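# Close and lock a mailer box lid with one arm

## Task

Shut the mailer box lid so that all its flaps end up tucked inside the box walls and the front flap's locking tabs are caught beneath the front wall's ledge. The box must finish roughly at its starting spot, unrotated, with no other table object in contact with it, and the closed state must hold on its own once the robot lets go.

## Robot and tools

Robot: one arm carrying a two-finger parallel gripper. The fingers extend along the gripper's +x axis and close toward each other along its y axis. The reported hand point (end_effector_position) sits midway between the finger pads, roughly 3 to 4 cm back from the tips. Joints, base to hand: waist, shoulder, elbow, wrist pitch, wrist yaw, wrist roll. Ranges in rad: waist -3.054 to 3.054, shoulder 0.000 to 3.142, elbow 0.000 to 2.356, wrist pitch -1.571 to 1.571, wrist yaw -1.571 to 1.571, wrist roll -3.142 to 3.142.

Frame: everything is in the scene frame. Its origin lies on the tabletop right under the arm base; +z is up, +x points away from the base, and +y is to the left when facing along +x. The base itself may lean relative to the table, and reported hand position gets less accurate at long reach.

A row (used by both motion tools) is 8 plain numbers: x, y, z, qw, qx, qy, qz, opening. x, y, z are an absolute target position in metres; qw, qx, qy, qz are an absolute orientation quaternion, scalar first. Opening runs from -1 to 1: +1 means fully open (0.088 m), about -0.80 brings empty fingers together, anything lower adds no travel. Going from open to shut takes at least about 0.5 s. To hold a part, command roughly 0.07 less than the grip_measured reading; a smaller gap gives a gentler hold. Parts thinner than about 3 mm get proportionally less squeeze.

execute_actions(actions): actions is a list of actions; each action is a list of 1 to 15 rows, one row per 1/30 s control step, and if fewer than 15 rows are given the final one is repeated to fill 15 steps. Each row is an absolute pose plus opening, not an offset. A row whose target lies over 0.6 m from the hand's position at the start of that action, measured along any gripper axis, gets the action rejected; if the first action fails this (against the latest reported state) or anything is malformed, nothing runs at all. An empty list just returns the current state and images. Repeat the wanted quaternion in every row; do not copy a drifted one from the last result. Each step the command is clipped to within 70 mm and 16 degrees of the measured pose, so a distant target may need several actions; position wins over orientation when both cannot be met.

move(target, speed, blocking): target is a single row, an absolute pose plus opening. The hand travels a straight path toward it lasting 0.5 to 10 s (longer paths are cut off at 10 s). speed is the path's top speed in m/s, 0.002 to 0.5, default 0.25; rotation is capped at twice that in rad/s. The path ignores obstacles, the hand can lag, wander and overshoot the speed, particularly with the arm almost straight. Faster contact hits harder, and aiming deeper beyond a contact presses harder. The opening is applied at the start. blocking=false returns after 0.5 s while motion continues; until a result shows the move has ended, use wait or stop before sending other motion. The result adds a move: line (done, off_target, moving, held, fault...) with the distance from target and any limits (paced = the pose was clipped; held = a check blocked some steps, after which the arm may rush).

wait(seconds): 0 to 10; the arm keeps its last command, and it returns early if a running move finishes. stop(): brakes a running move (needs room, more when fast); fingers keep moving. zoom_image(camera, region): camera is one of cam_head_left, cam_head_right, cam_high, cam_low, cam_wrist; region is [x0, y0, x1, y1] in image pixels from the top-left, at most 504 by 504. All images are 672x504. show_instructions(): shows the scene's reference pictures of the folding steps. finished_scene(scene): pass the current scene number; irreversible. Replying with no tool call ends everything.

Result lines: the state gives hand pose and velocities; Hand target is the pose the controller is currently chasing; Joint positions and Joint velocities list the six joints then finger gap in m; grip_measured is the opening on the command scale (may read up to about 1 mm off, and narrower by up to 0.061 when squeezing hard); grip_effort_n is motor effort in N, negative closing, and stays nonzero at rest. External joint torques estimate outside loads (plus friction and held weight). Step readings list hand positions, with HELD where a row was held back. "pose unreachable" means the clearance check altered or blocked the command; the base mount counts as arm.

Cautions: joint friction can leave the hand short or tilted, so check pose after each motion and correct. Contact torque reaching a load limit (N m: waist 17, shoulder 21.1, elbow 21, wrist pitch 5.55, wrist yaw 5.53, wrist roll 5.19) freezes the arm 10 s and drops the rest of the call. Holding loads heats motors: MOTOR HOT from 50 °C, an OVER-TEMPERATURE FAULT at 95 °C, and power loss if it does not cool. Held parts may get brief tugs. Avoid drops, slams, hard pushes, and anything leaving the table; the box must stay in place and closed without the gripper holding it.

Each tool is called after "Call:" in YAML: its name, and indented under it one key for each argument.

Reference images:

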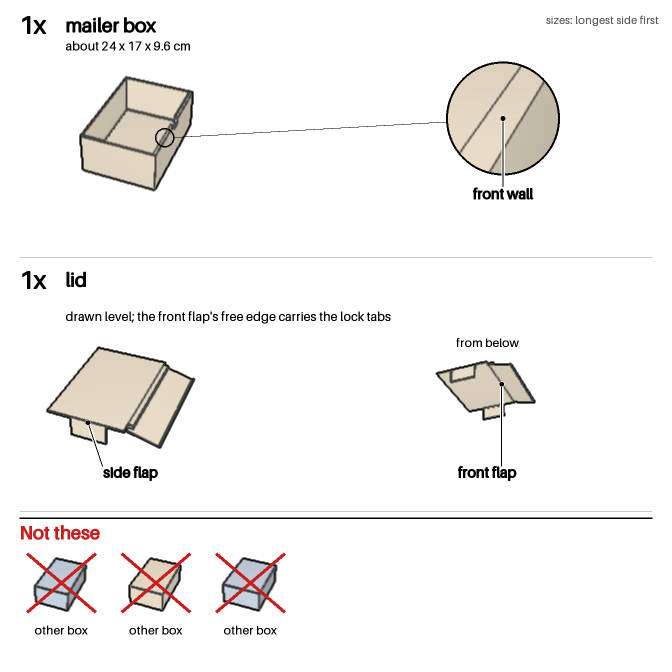

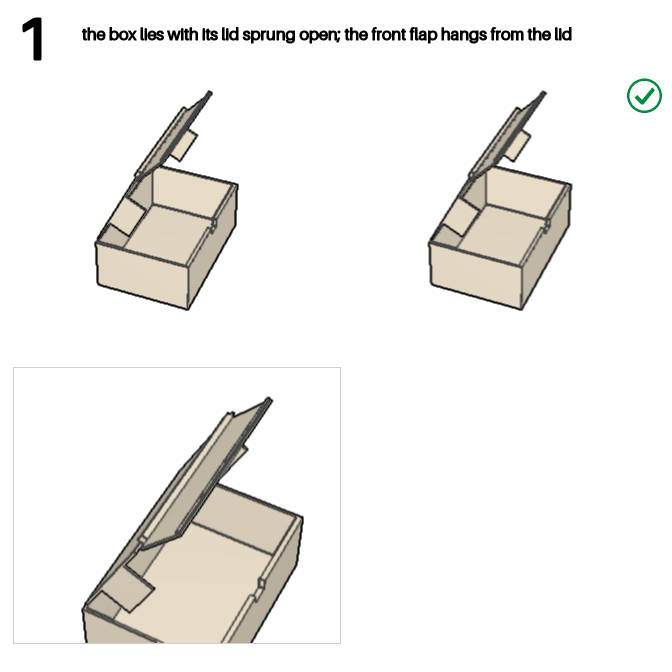

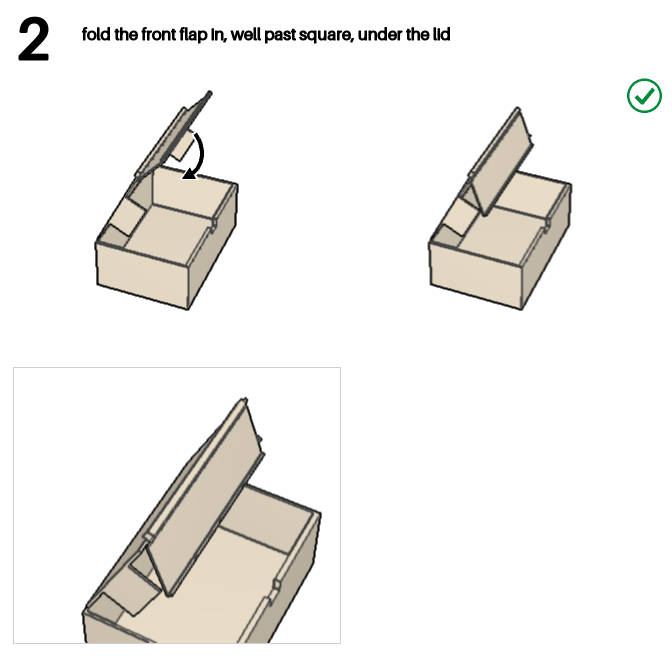

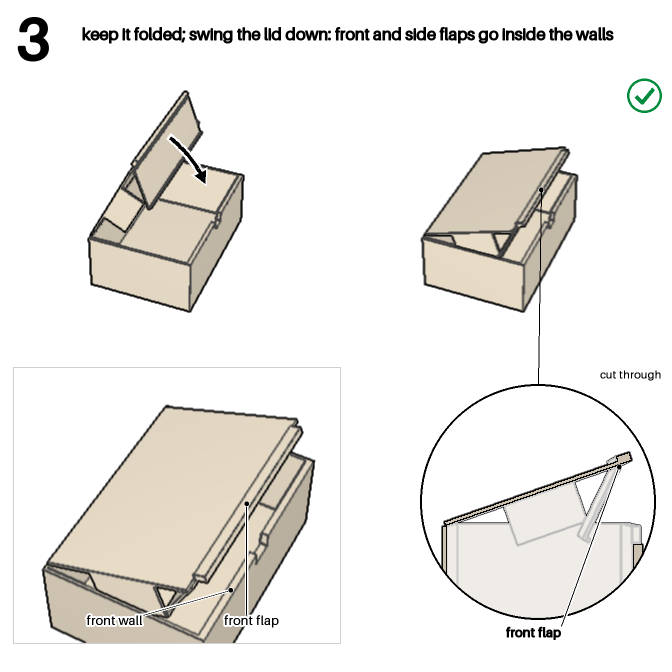

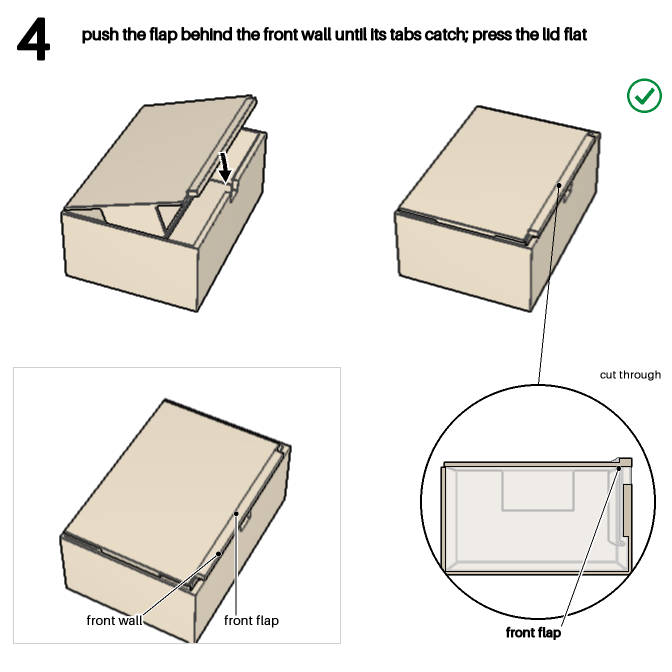

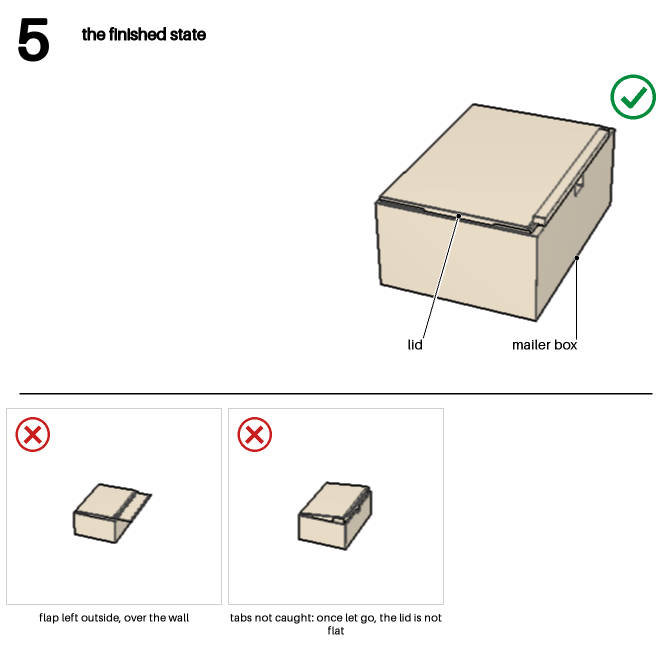

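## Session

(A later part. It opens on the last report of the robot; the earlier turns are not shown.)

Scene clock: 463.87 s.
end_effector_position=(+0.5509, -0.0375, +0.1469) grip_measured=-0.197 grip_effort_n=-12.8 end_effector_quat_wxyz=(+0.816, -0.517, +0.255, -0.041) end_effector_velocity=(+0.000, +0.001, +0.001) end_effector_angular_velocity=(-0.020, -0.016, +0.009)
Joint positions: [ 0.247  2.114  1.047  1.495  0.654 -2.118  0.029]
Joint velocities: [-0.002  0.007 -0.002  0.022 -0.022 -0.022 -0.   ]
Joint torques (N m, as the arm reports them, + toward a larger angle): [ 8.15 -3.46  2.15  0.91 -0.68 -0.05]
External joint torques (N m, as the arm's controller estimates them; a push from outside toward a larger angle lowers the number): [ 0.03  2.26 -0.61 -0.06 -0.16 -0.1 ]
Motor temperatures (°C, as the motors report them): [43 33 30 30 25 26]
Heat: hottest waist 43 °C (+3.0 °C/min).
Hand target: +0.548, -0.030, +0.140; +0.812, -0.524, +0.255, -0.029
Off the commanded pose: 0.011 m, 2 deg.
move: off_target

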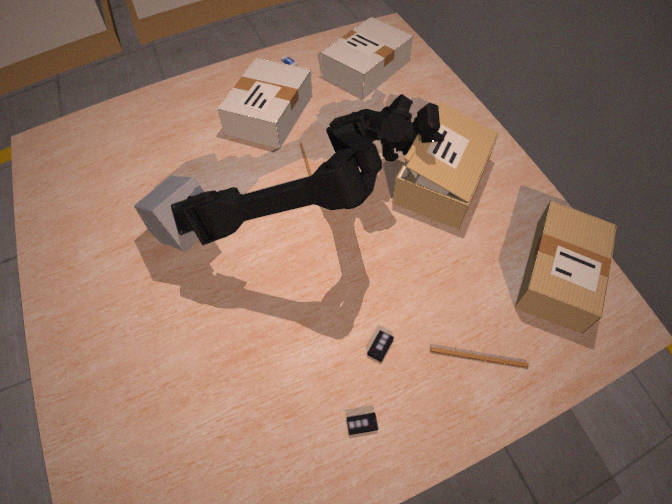

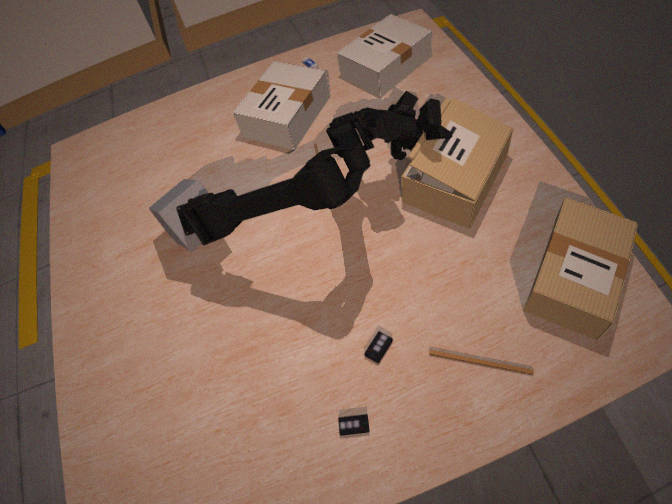

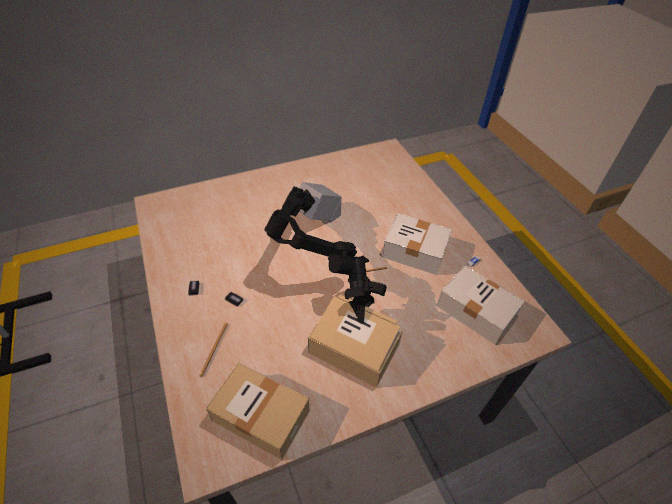

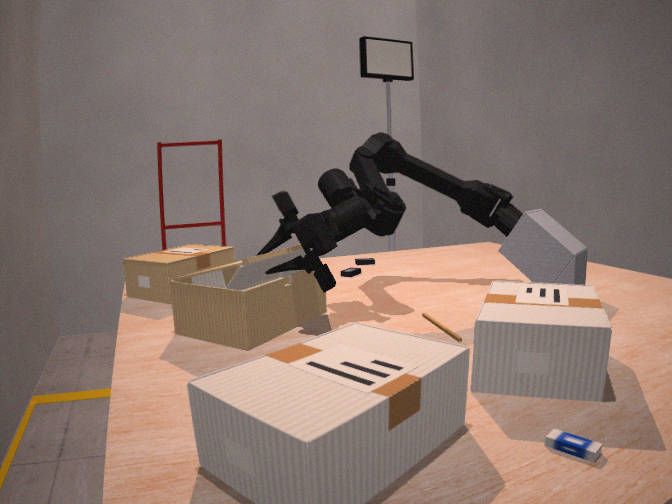

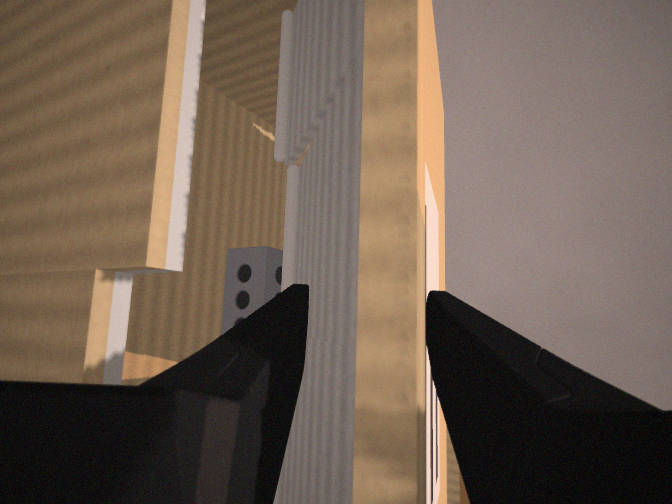

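Call:
move:
  target: [0.545,-0.024,0.152,0.853,-0.426,0.302,0.031,0.05]
  speed: 0.06

Call:
move:
  target: [0.541,-0.016,0.156,0.878,-0.32,0.345,0.09,0.35]
  speed: 0.06

Call:
zoom_image:
  camera: "cam_low"
  region: [160,170,380,350]

Scene clock: 474.47 s.
end_effector_position=(+0.5458, -0.0243, +0.1521) grip_measured=+0.049 grip_effort_n=12.3 end_effector_quat_wxyz=(+0.853, -0.428, +0.299, +0.029) end_effector_velocity=(-0.002, +0.001, -0.004) end_effector_angular_velocity=(+0.010, +0.021, +0.009)
Joint positions: [ 0.3    1.991  1.046  1.128  0.775 -1.824  0.041]
Joint velocities: [-0.002 -0.007 -0.002 -0.037  0.007  0.022 -0.001]
Joint torques (N m, as the arm reports them, + toward a larger angle): [ 8.39 -5.06  3.67  0.58 -0.25  0.2 ]
External joint torques (N m, as the arm's controller estimates them; a push from outside toward a larger angle lowers the number): [ 0.54  0.33  0.47 -0.37  0.18  0.15]
Motor temperatures (°C, as the motors report them): [43 33 30 30 25 26]
Heat: hottest waist 43 °C (+2.0 °C/min).
Hand target: +0.545, -0.024, +0.152; +0.852, -0.426, +0.302, +0.031
Off the commanded pose: 0.001 m, 0 deg.
move: done

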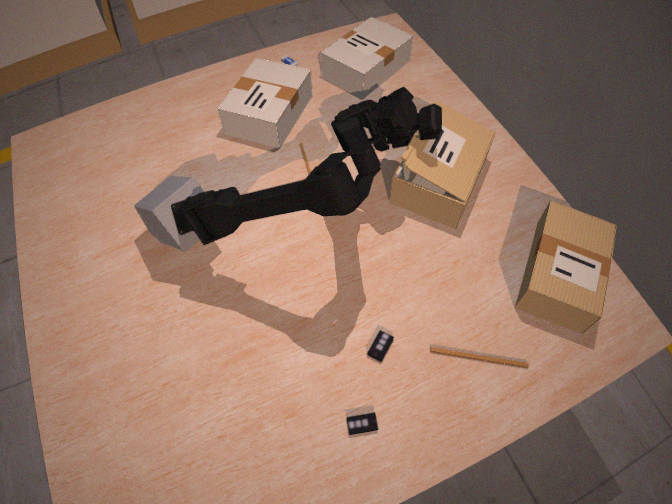

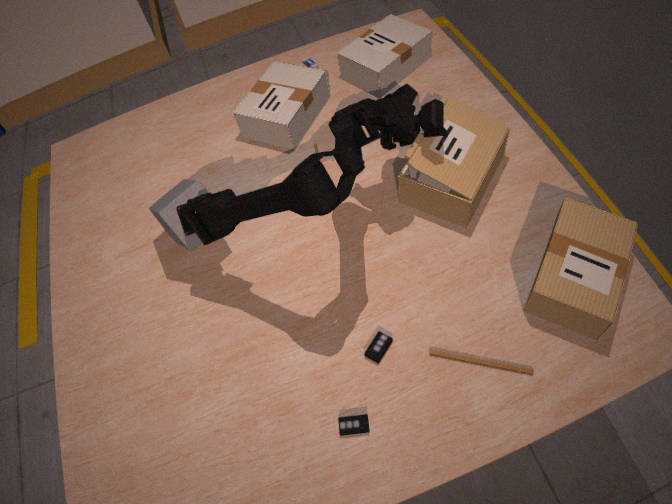

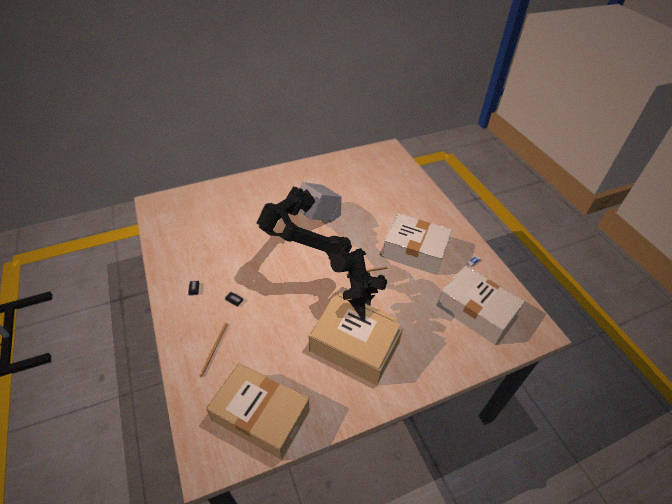

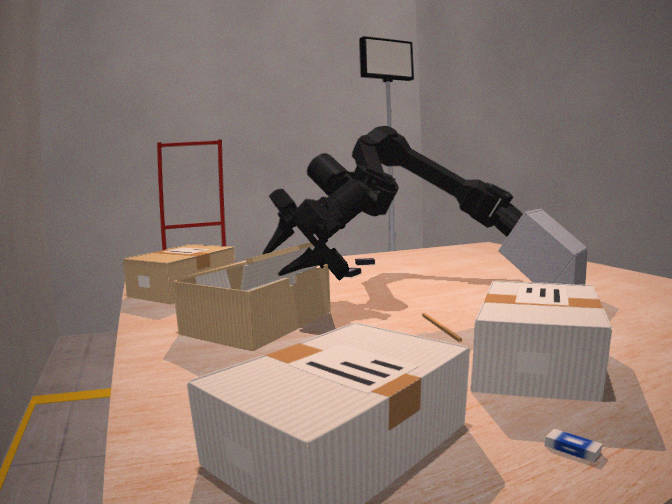

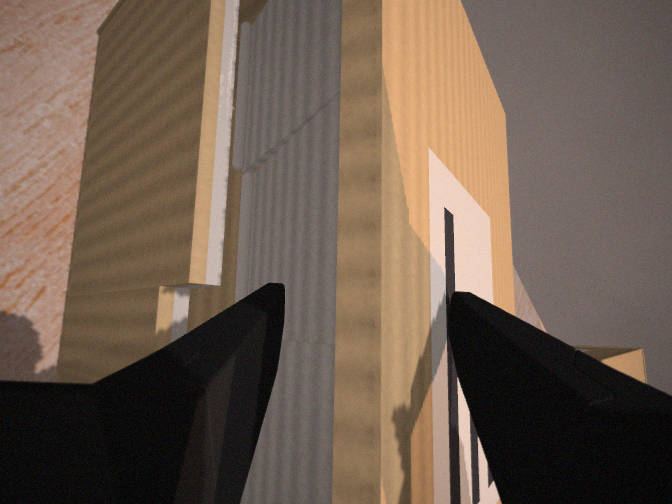

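Scene clock: 477.00 s.
end_effector_position=(+0.5407, -0.0135, +0.1553) grip_measured=+0.348 grip_effort_n=17.0 end_effector_quat_wxyz=(+0.878, -0.323, +0.342, +0.092) end_effector_velocity=(+0.000, +0.004, -0.000) end_effector_angular_velocity=(+0.013, +0.012, +0.021)
Joint positions: [ 0.328  1.889  1.106  0.672  0.814 -1.448  0.056]
Joint velocities: [ 0.002 -0.002  0.012 -0.051 -0.007  0.022 -0.   ]
Joint torques (N m, as the arm reports them, + toward a larger angle): [ 8.17 -5.02  4.67  0.66 -0.13  0.22]
External joint torques (N m, as the arm's controller estimates them; a push from outside toward a larger angle lowers the number): [ 0.35  0.15  1.1  -0.26  0.23  0.18]
Motor temperatures (°C, as the motors report them): [43 33 30 30 25 26]
Heat: hottest waist 43 °C (+2.0 °C/min).
Hand target: +0.541, -0.016, +0.156; +0.878, -0.320, +0.345, +0.090
Off the commanded pose: 0.003 m, 1 deg.
move: done

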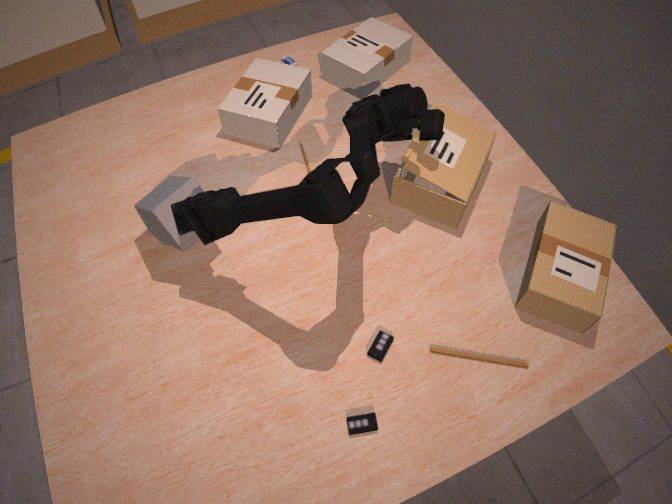

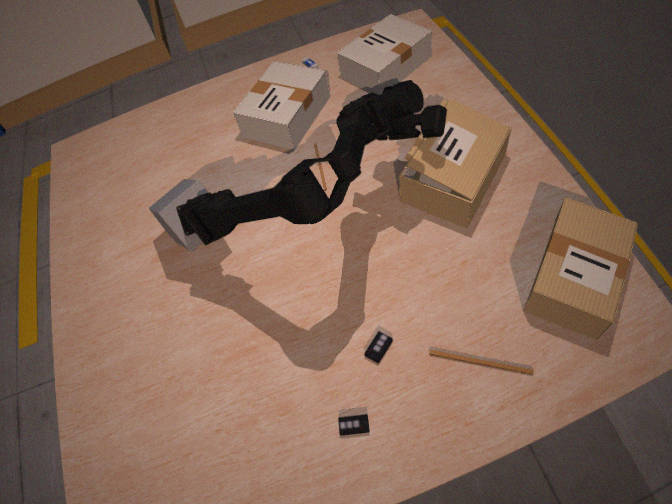

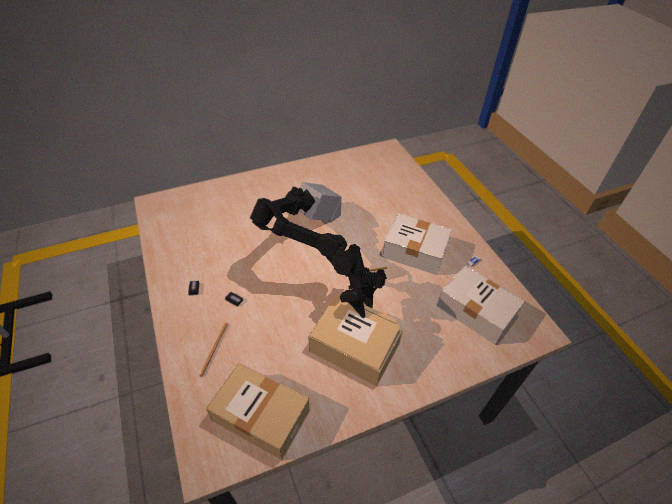

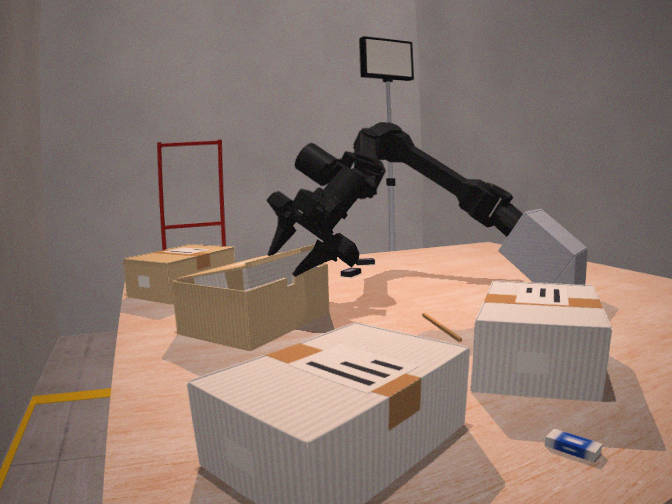

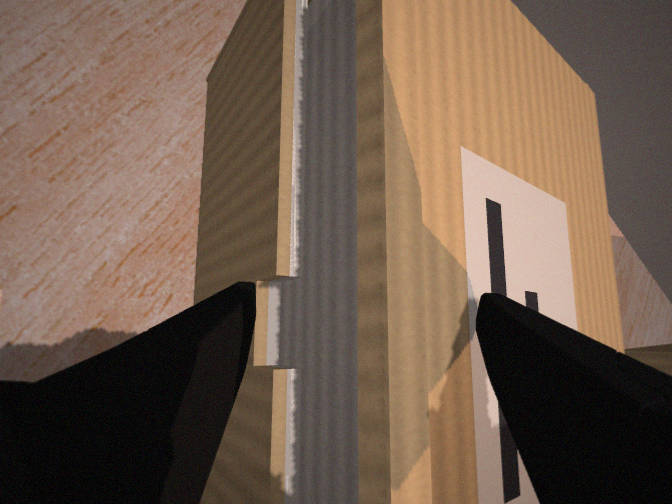

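Region (160, 170, 380, 350) of cam_low's 672x504 image, scaled by 2.291, with more detail than that image has; it fills the top 412 rows of this view, and the rest is white.

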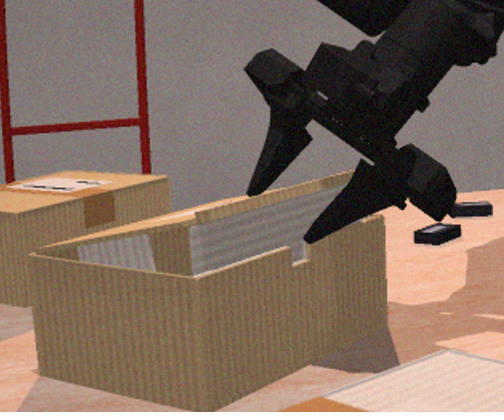

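In. Press down.

Call:
move:
  target: [0.538,-0.011,0.104,0.878,-0.32,0.345,0.09,0.35]
  speed: 0.03

Call:
move:
  target: [0.538,-0.011,0.16,0.878,-0.32,0.345,0.09,0.35]
  speed: 0.06

Call:
zoom_image:
  camera: "cam_low"
  region: [160,170,380,350]

Scene clock: 483.23 s.
end_effector_position=(+0.5449, -0.0140, +0.1268) grip_measured=+0.348 grip_effort_n=15.1 end_effector_quat_wxyz=(+0.890, -0.311, +0.325, +0.079) end_effector_velocity=(-0.002, +0.002, -0.005) end_effector_angular_velocity=(-0.018, +0.006, +0.020)
Joint positions: [ 0.258  1.943  1.077  0.805  0.718 -1.452  0.056]
Joint velocities: [-0.007  0.007 -0.007  0.007 -0.007 -0.022 -0.   ]
Joint torques (N m, as the arm reports them, + toward a larger angle): [ 5.26 -2.41  2.19  0.62 -0.21  0.01]
External joint torques (N m, as the arm's controller estimates them; a push from outside toward a larger angle lowers the number): [-2.59  3.13 -1.08 -0.34  0.17 -0.02]
Motor temperatures (°C, as the motors report them): [43 33 30 30 25 26]
Heat: hottest waist 43 °C (+2.0 °C/min).
Hand target: +0.537, -0.011, +0.104; +0.878, -0.320, +0.345, +0.090
Off the commanded pose: 0.024 m, 3 deg.
move: off_target

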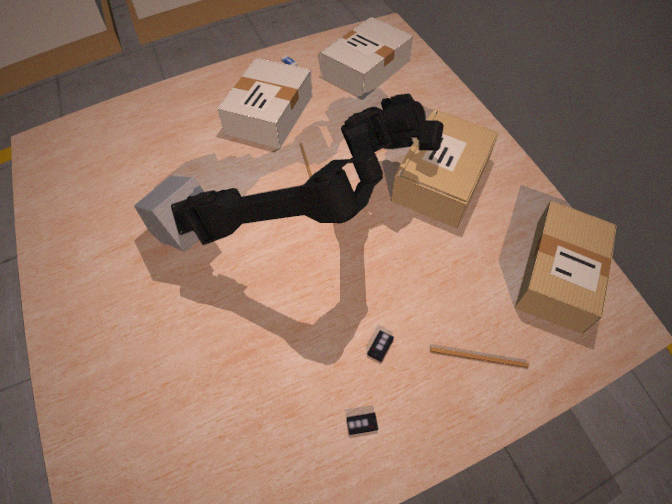

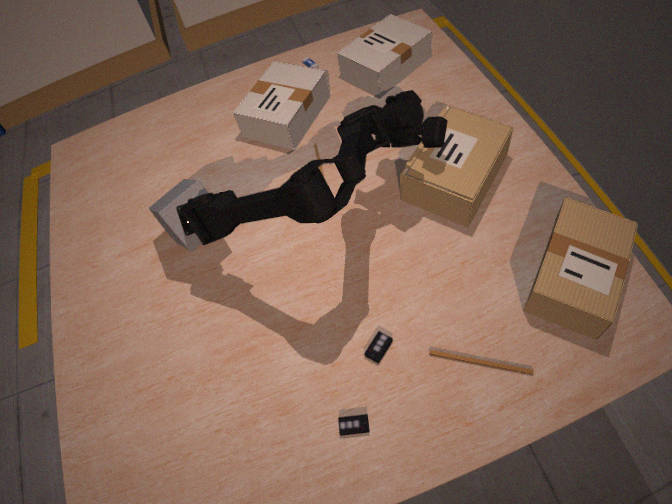

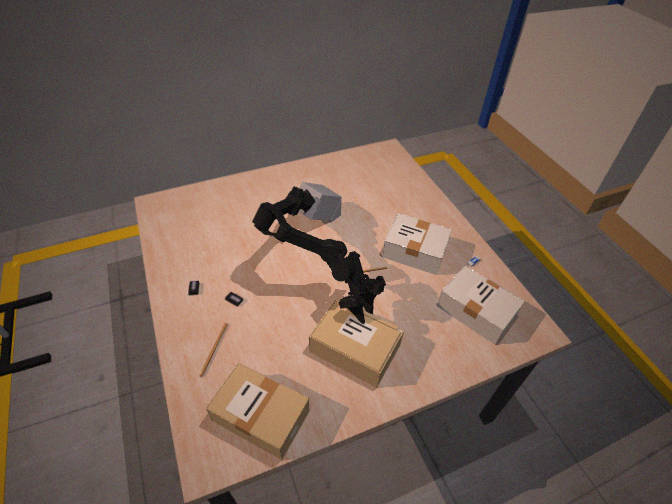

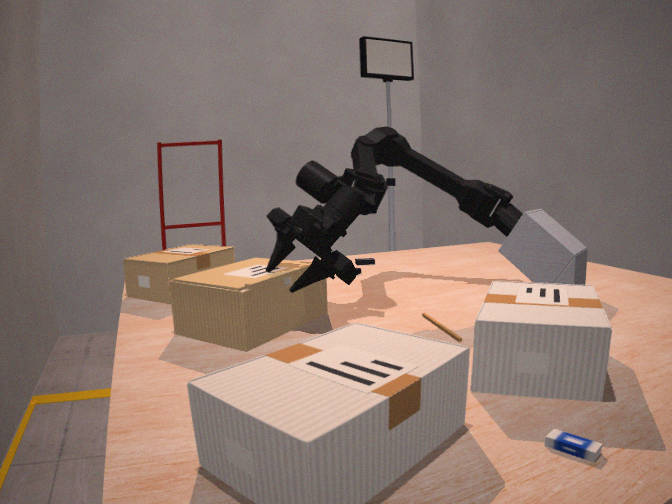

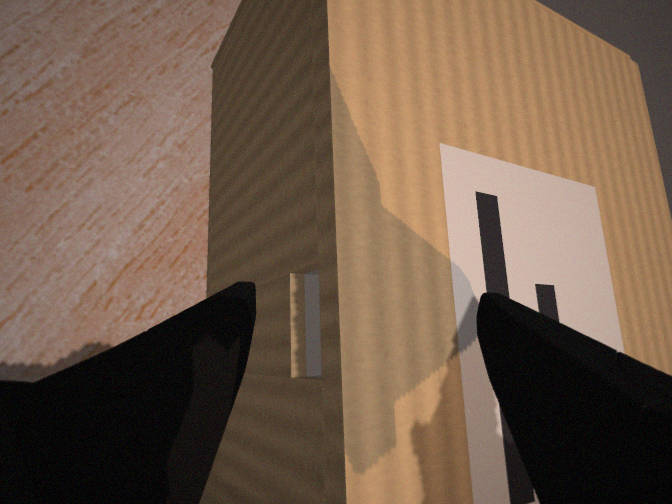

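Scene clock: 484.13 s.
end_effector_position=(+0.5369, -0.0071, +0.1573) grip_measured=+0.348 grip_effort_n=15.1 end_effector_quat_wxyz=(+0.877, -0.323, +0.343, +0.095) end_effector_velocity=(-0.005, +0.001, -0.006) end_effector_angular_velocity=(-0.014, +0.036, +0.011)
Joint positions: [ 0.343  1.894  1.097  0.676  0.83  -1.442  0.056]
Joint velocities: [-0.002 -0.002 -0.002 -0.037  0.022  0.007 -0.   ]
Joint torques (N m, as the arm reports them, + toward a larger angle): [ 8.25 -5.17  5.04  0.76 -0.15  0.22]
External joint torques (N m, as the arm's controller estimates them; a push from outside toward a larger angle lowers the number): [ 0.46  0.11  1.35 -0.2   0.2   0.19]
Motor temperatures (°C, as the motors report them): [43 33 30 30 25 26]
Heat: hottest waist 43 °C (+2.0 °C/min).
Hand target: +0.538, -0.011, +0.160; +0.878, -0.320, +0.345, +0.090
Off the commanded pose: 0.005 m, 1 deg.
move: done

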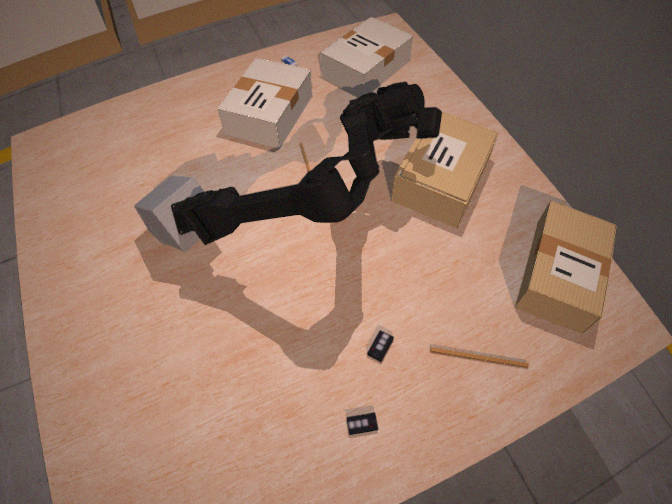

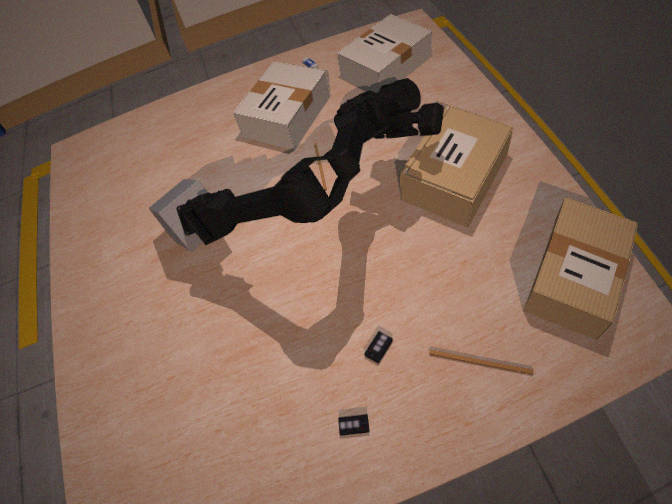

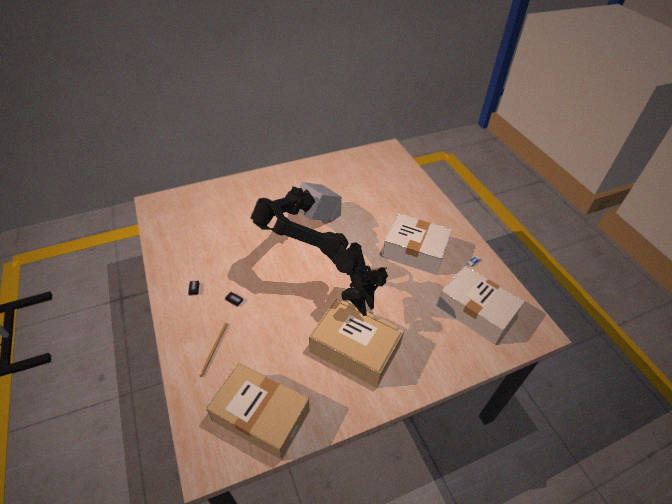

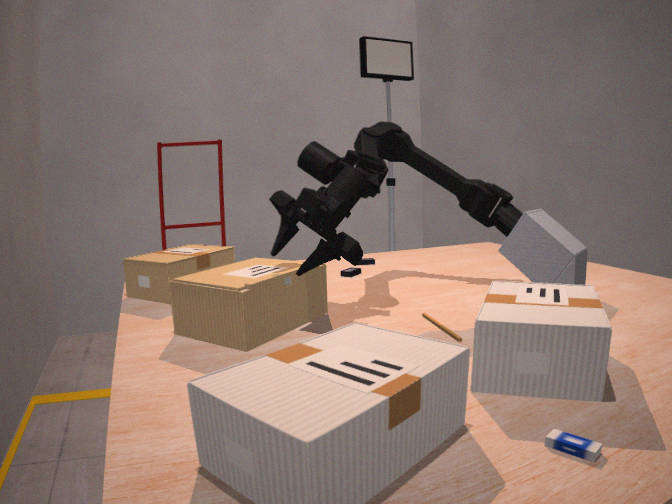

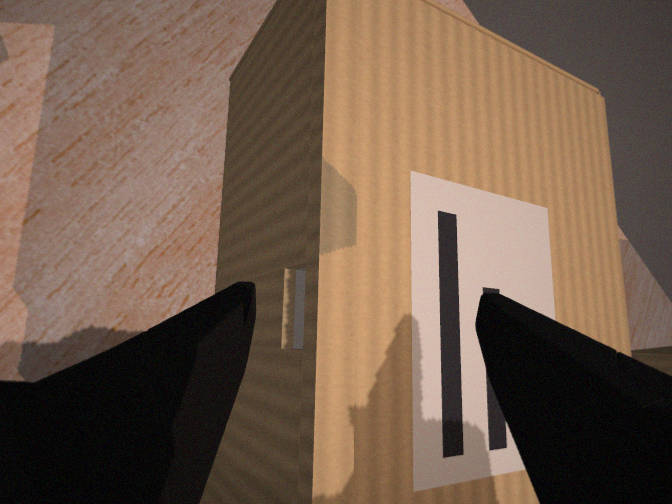

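Region (160, 170, 380, 350) of cam_low's 672x504 image, scaled by 2.291, with more detail than that image has; it fills the top 412 rows of this view, and the rest is white.

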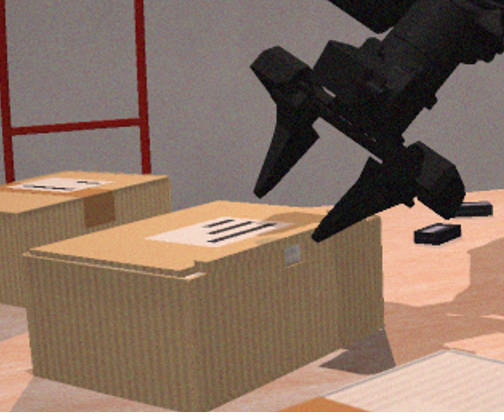

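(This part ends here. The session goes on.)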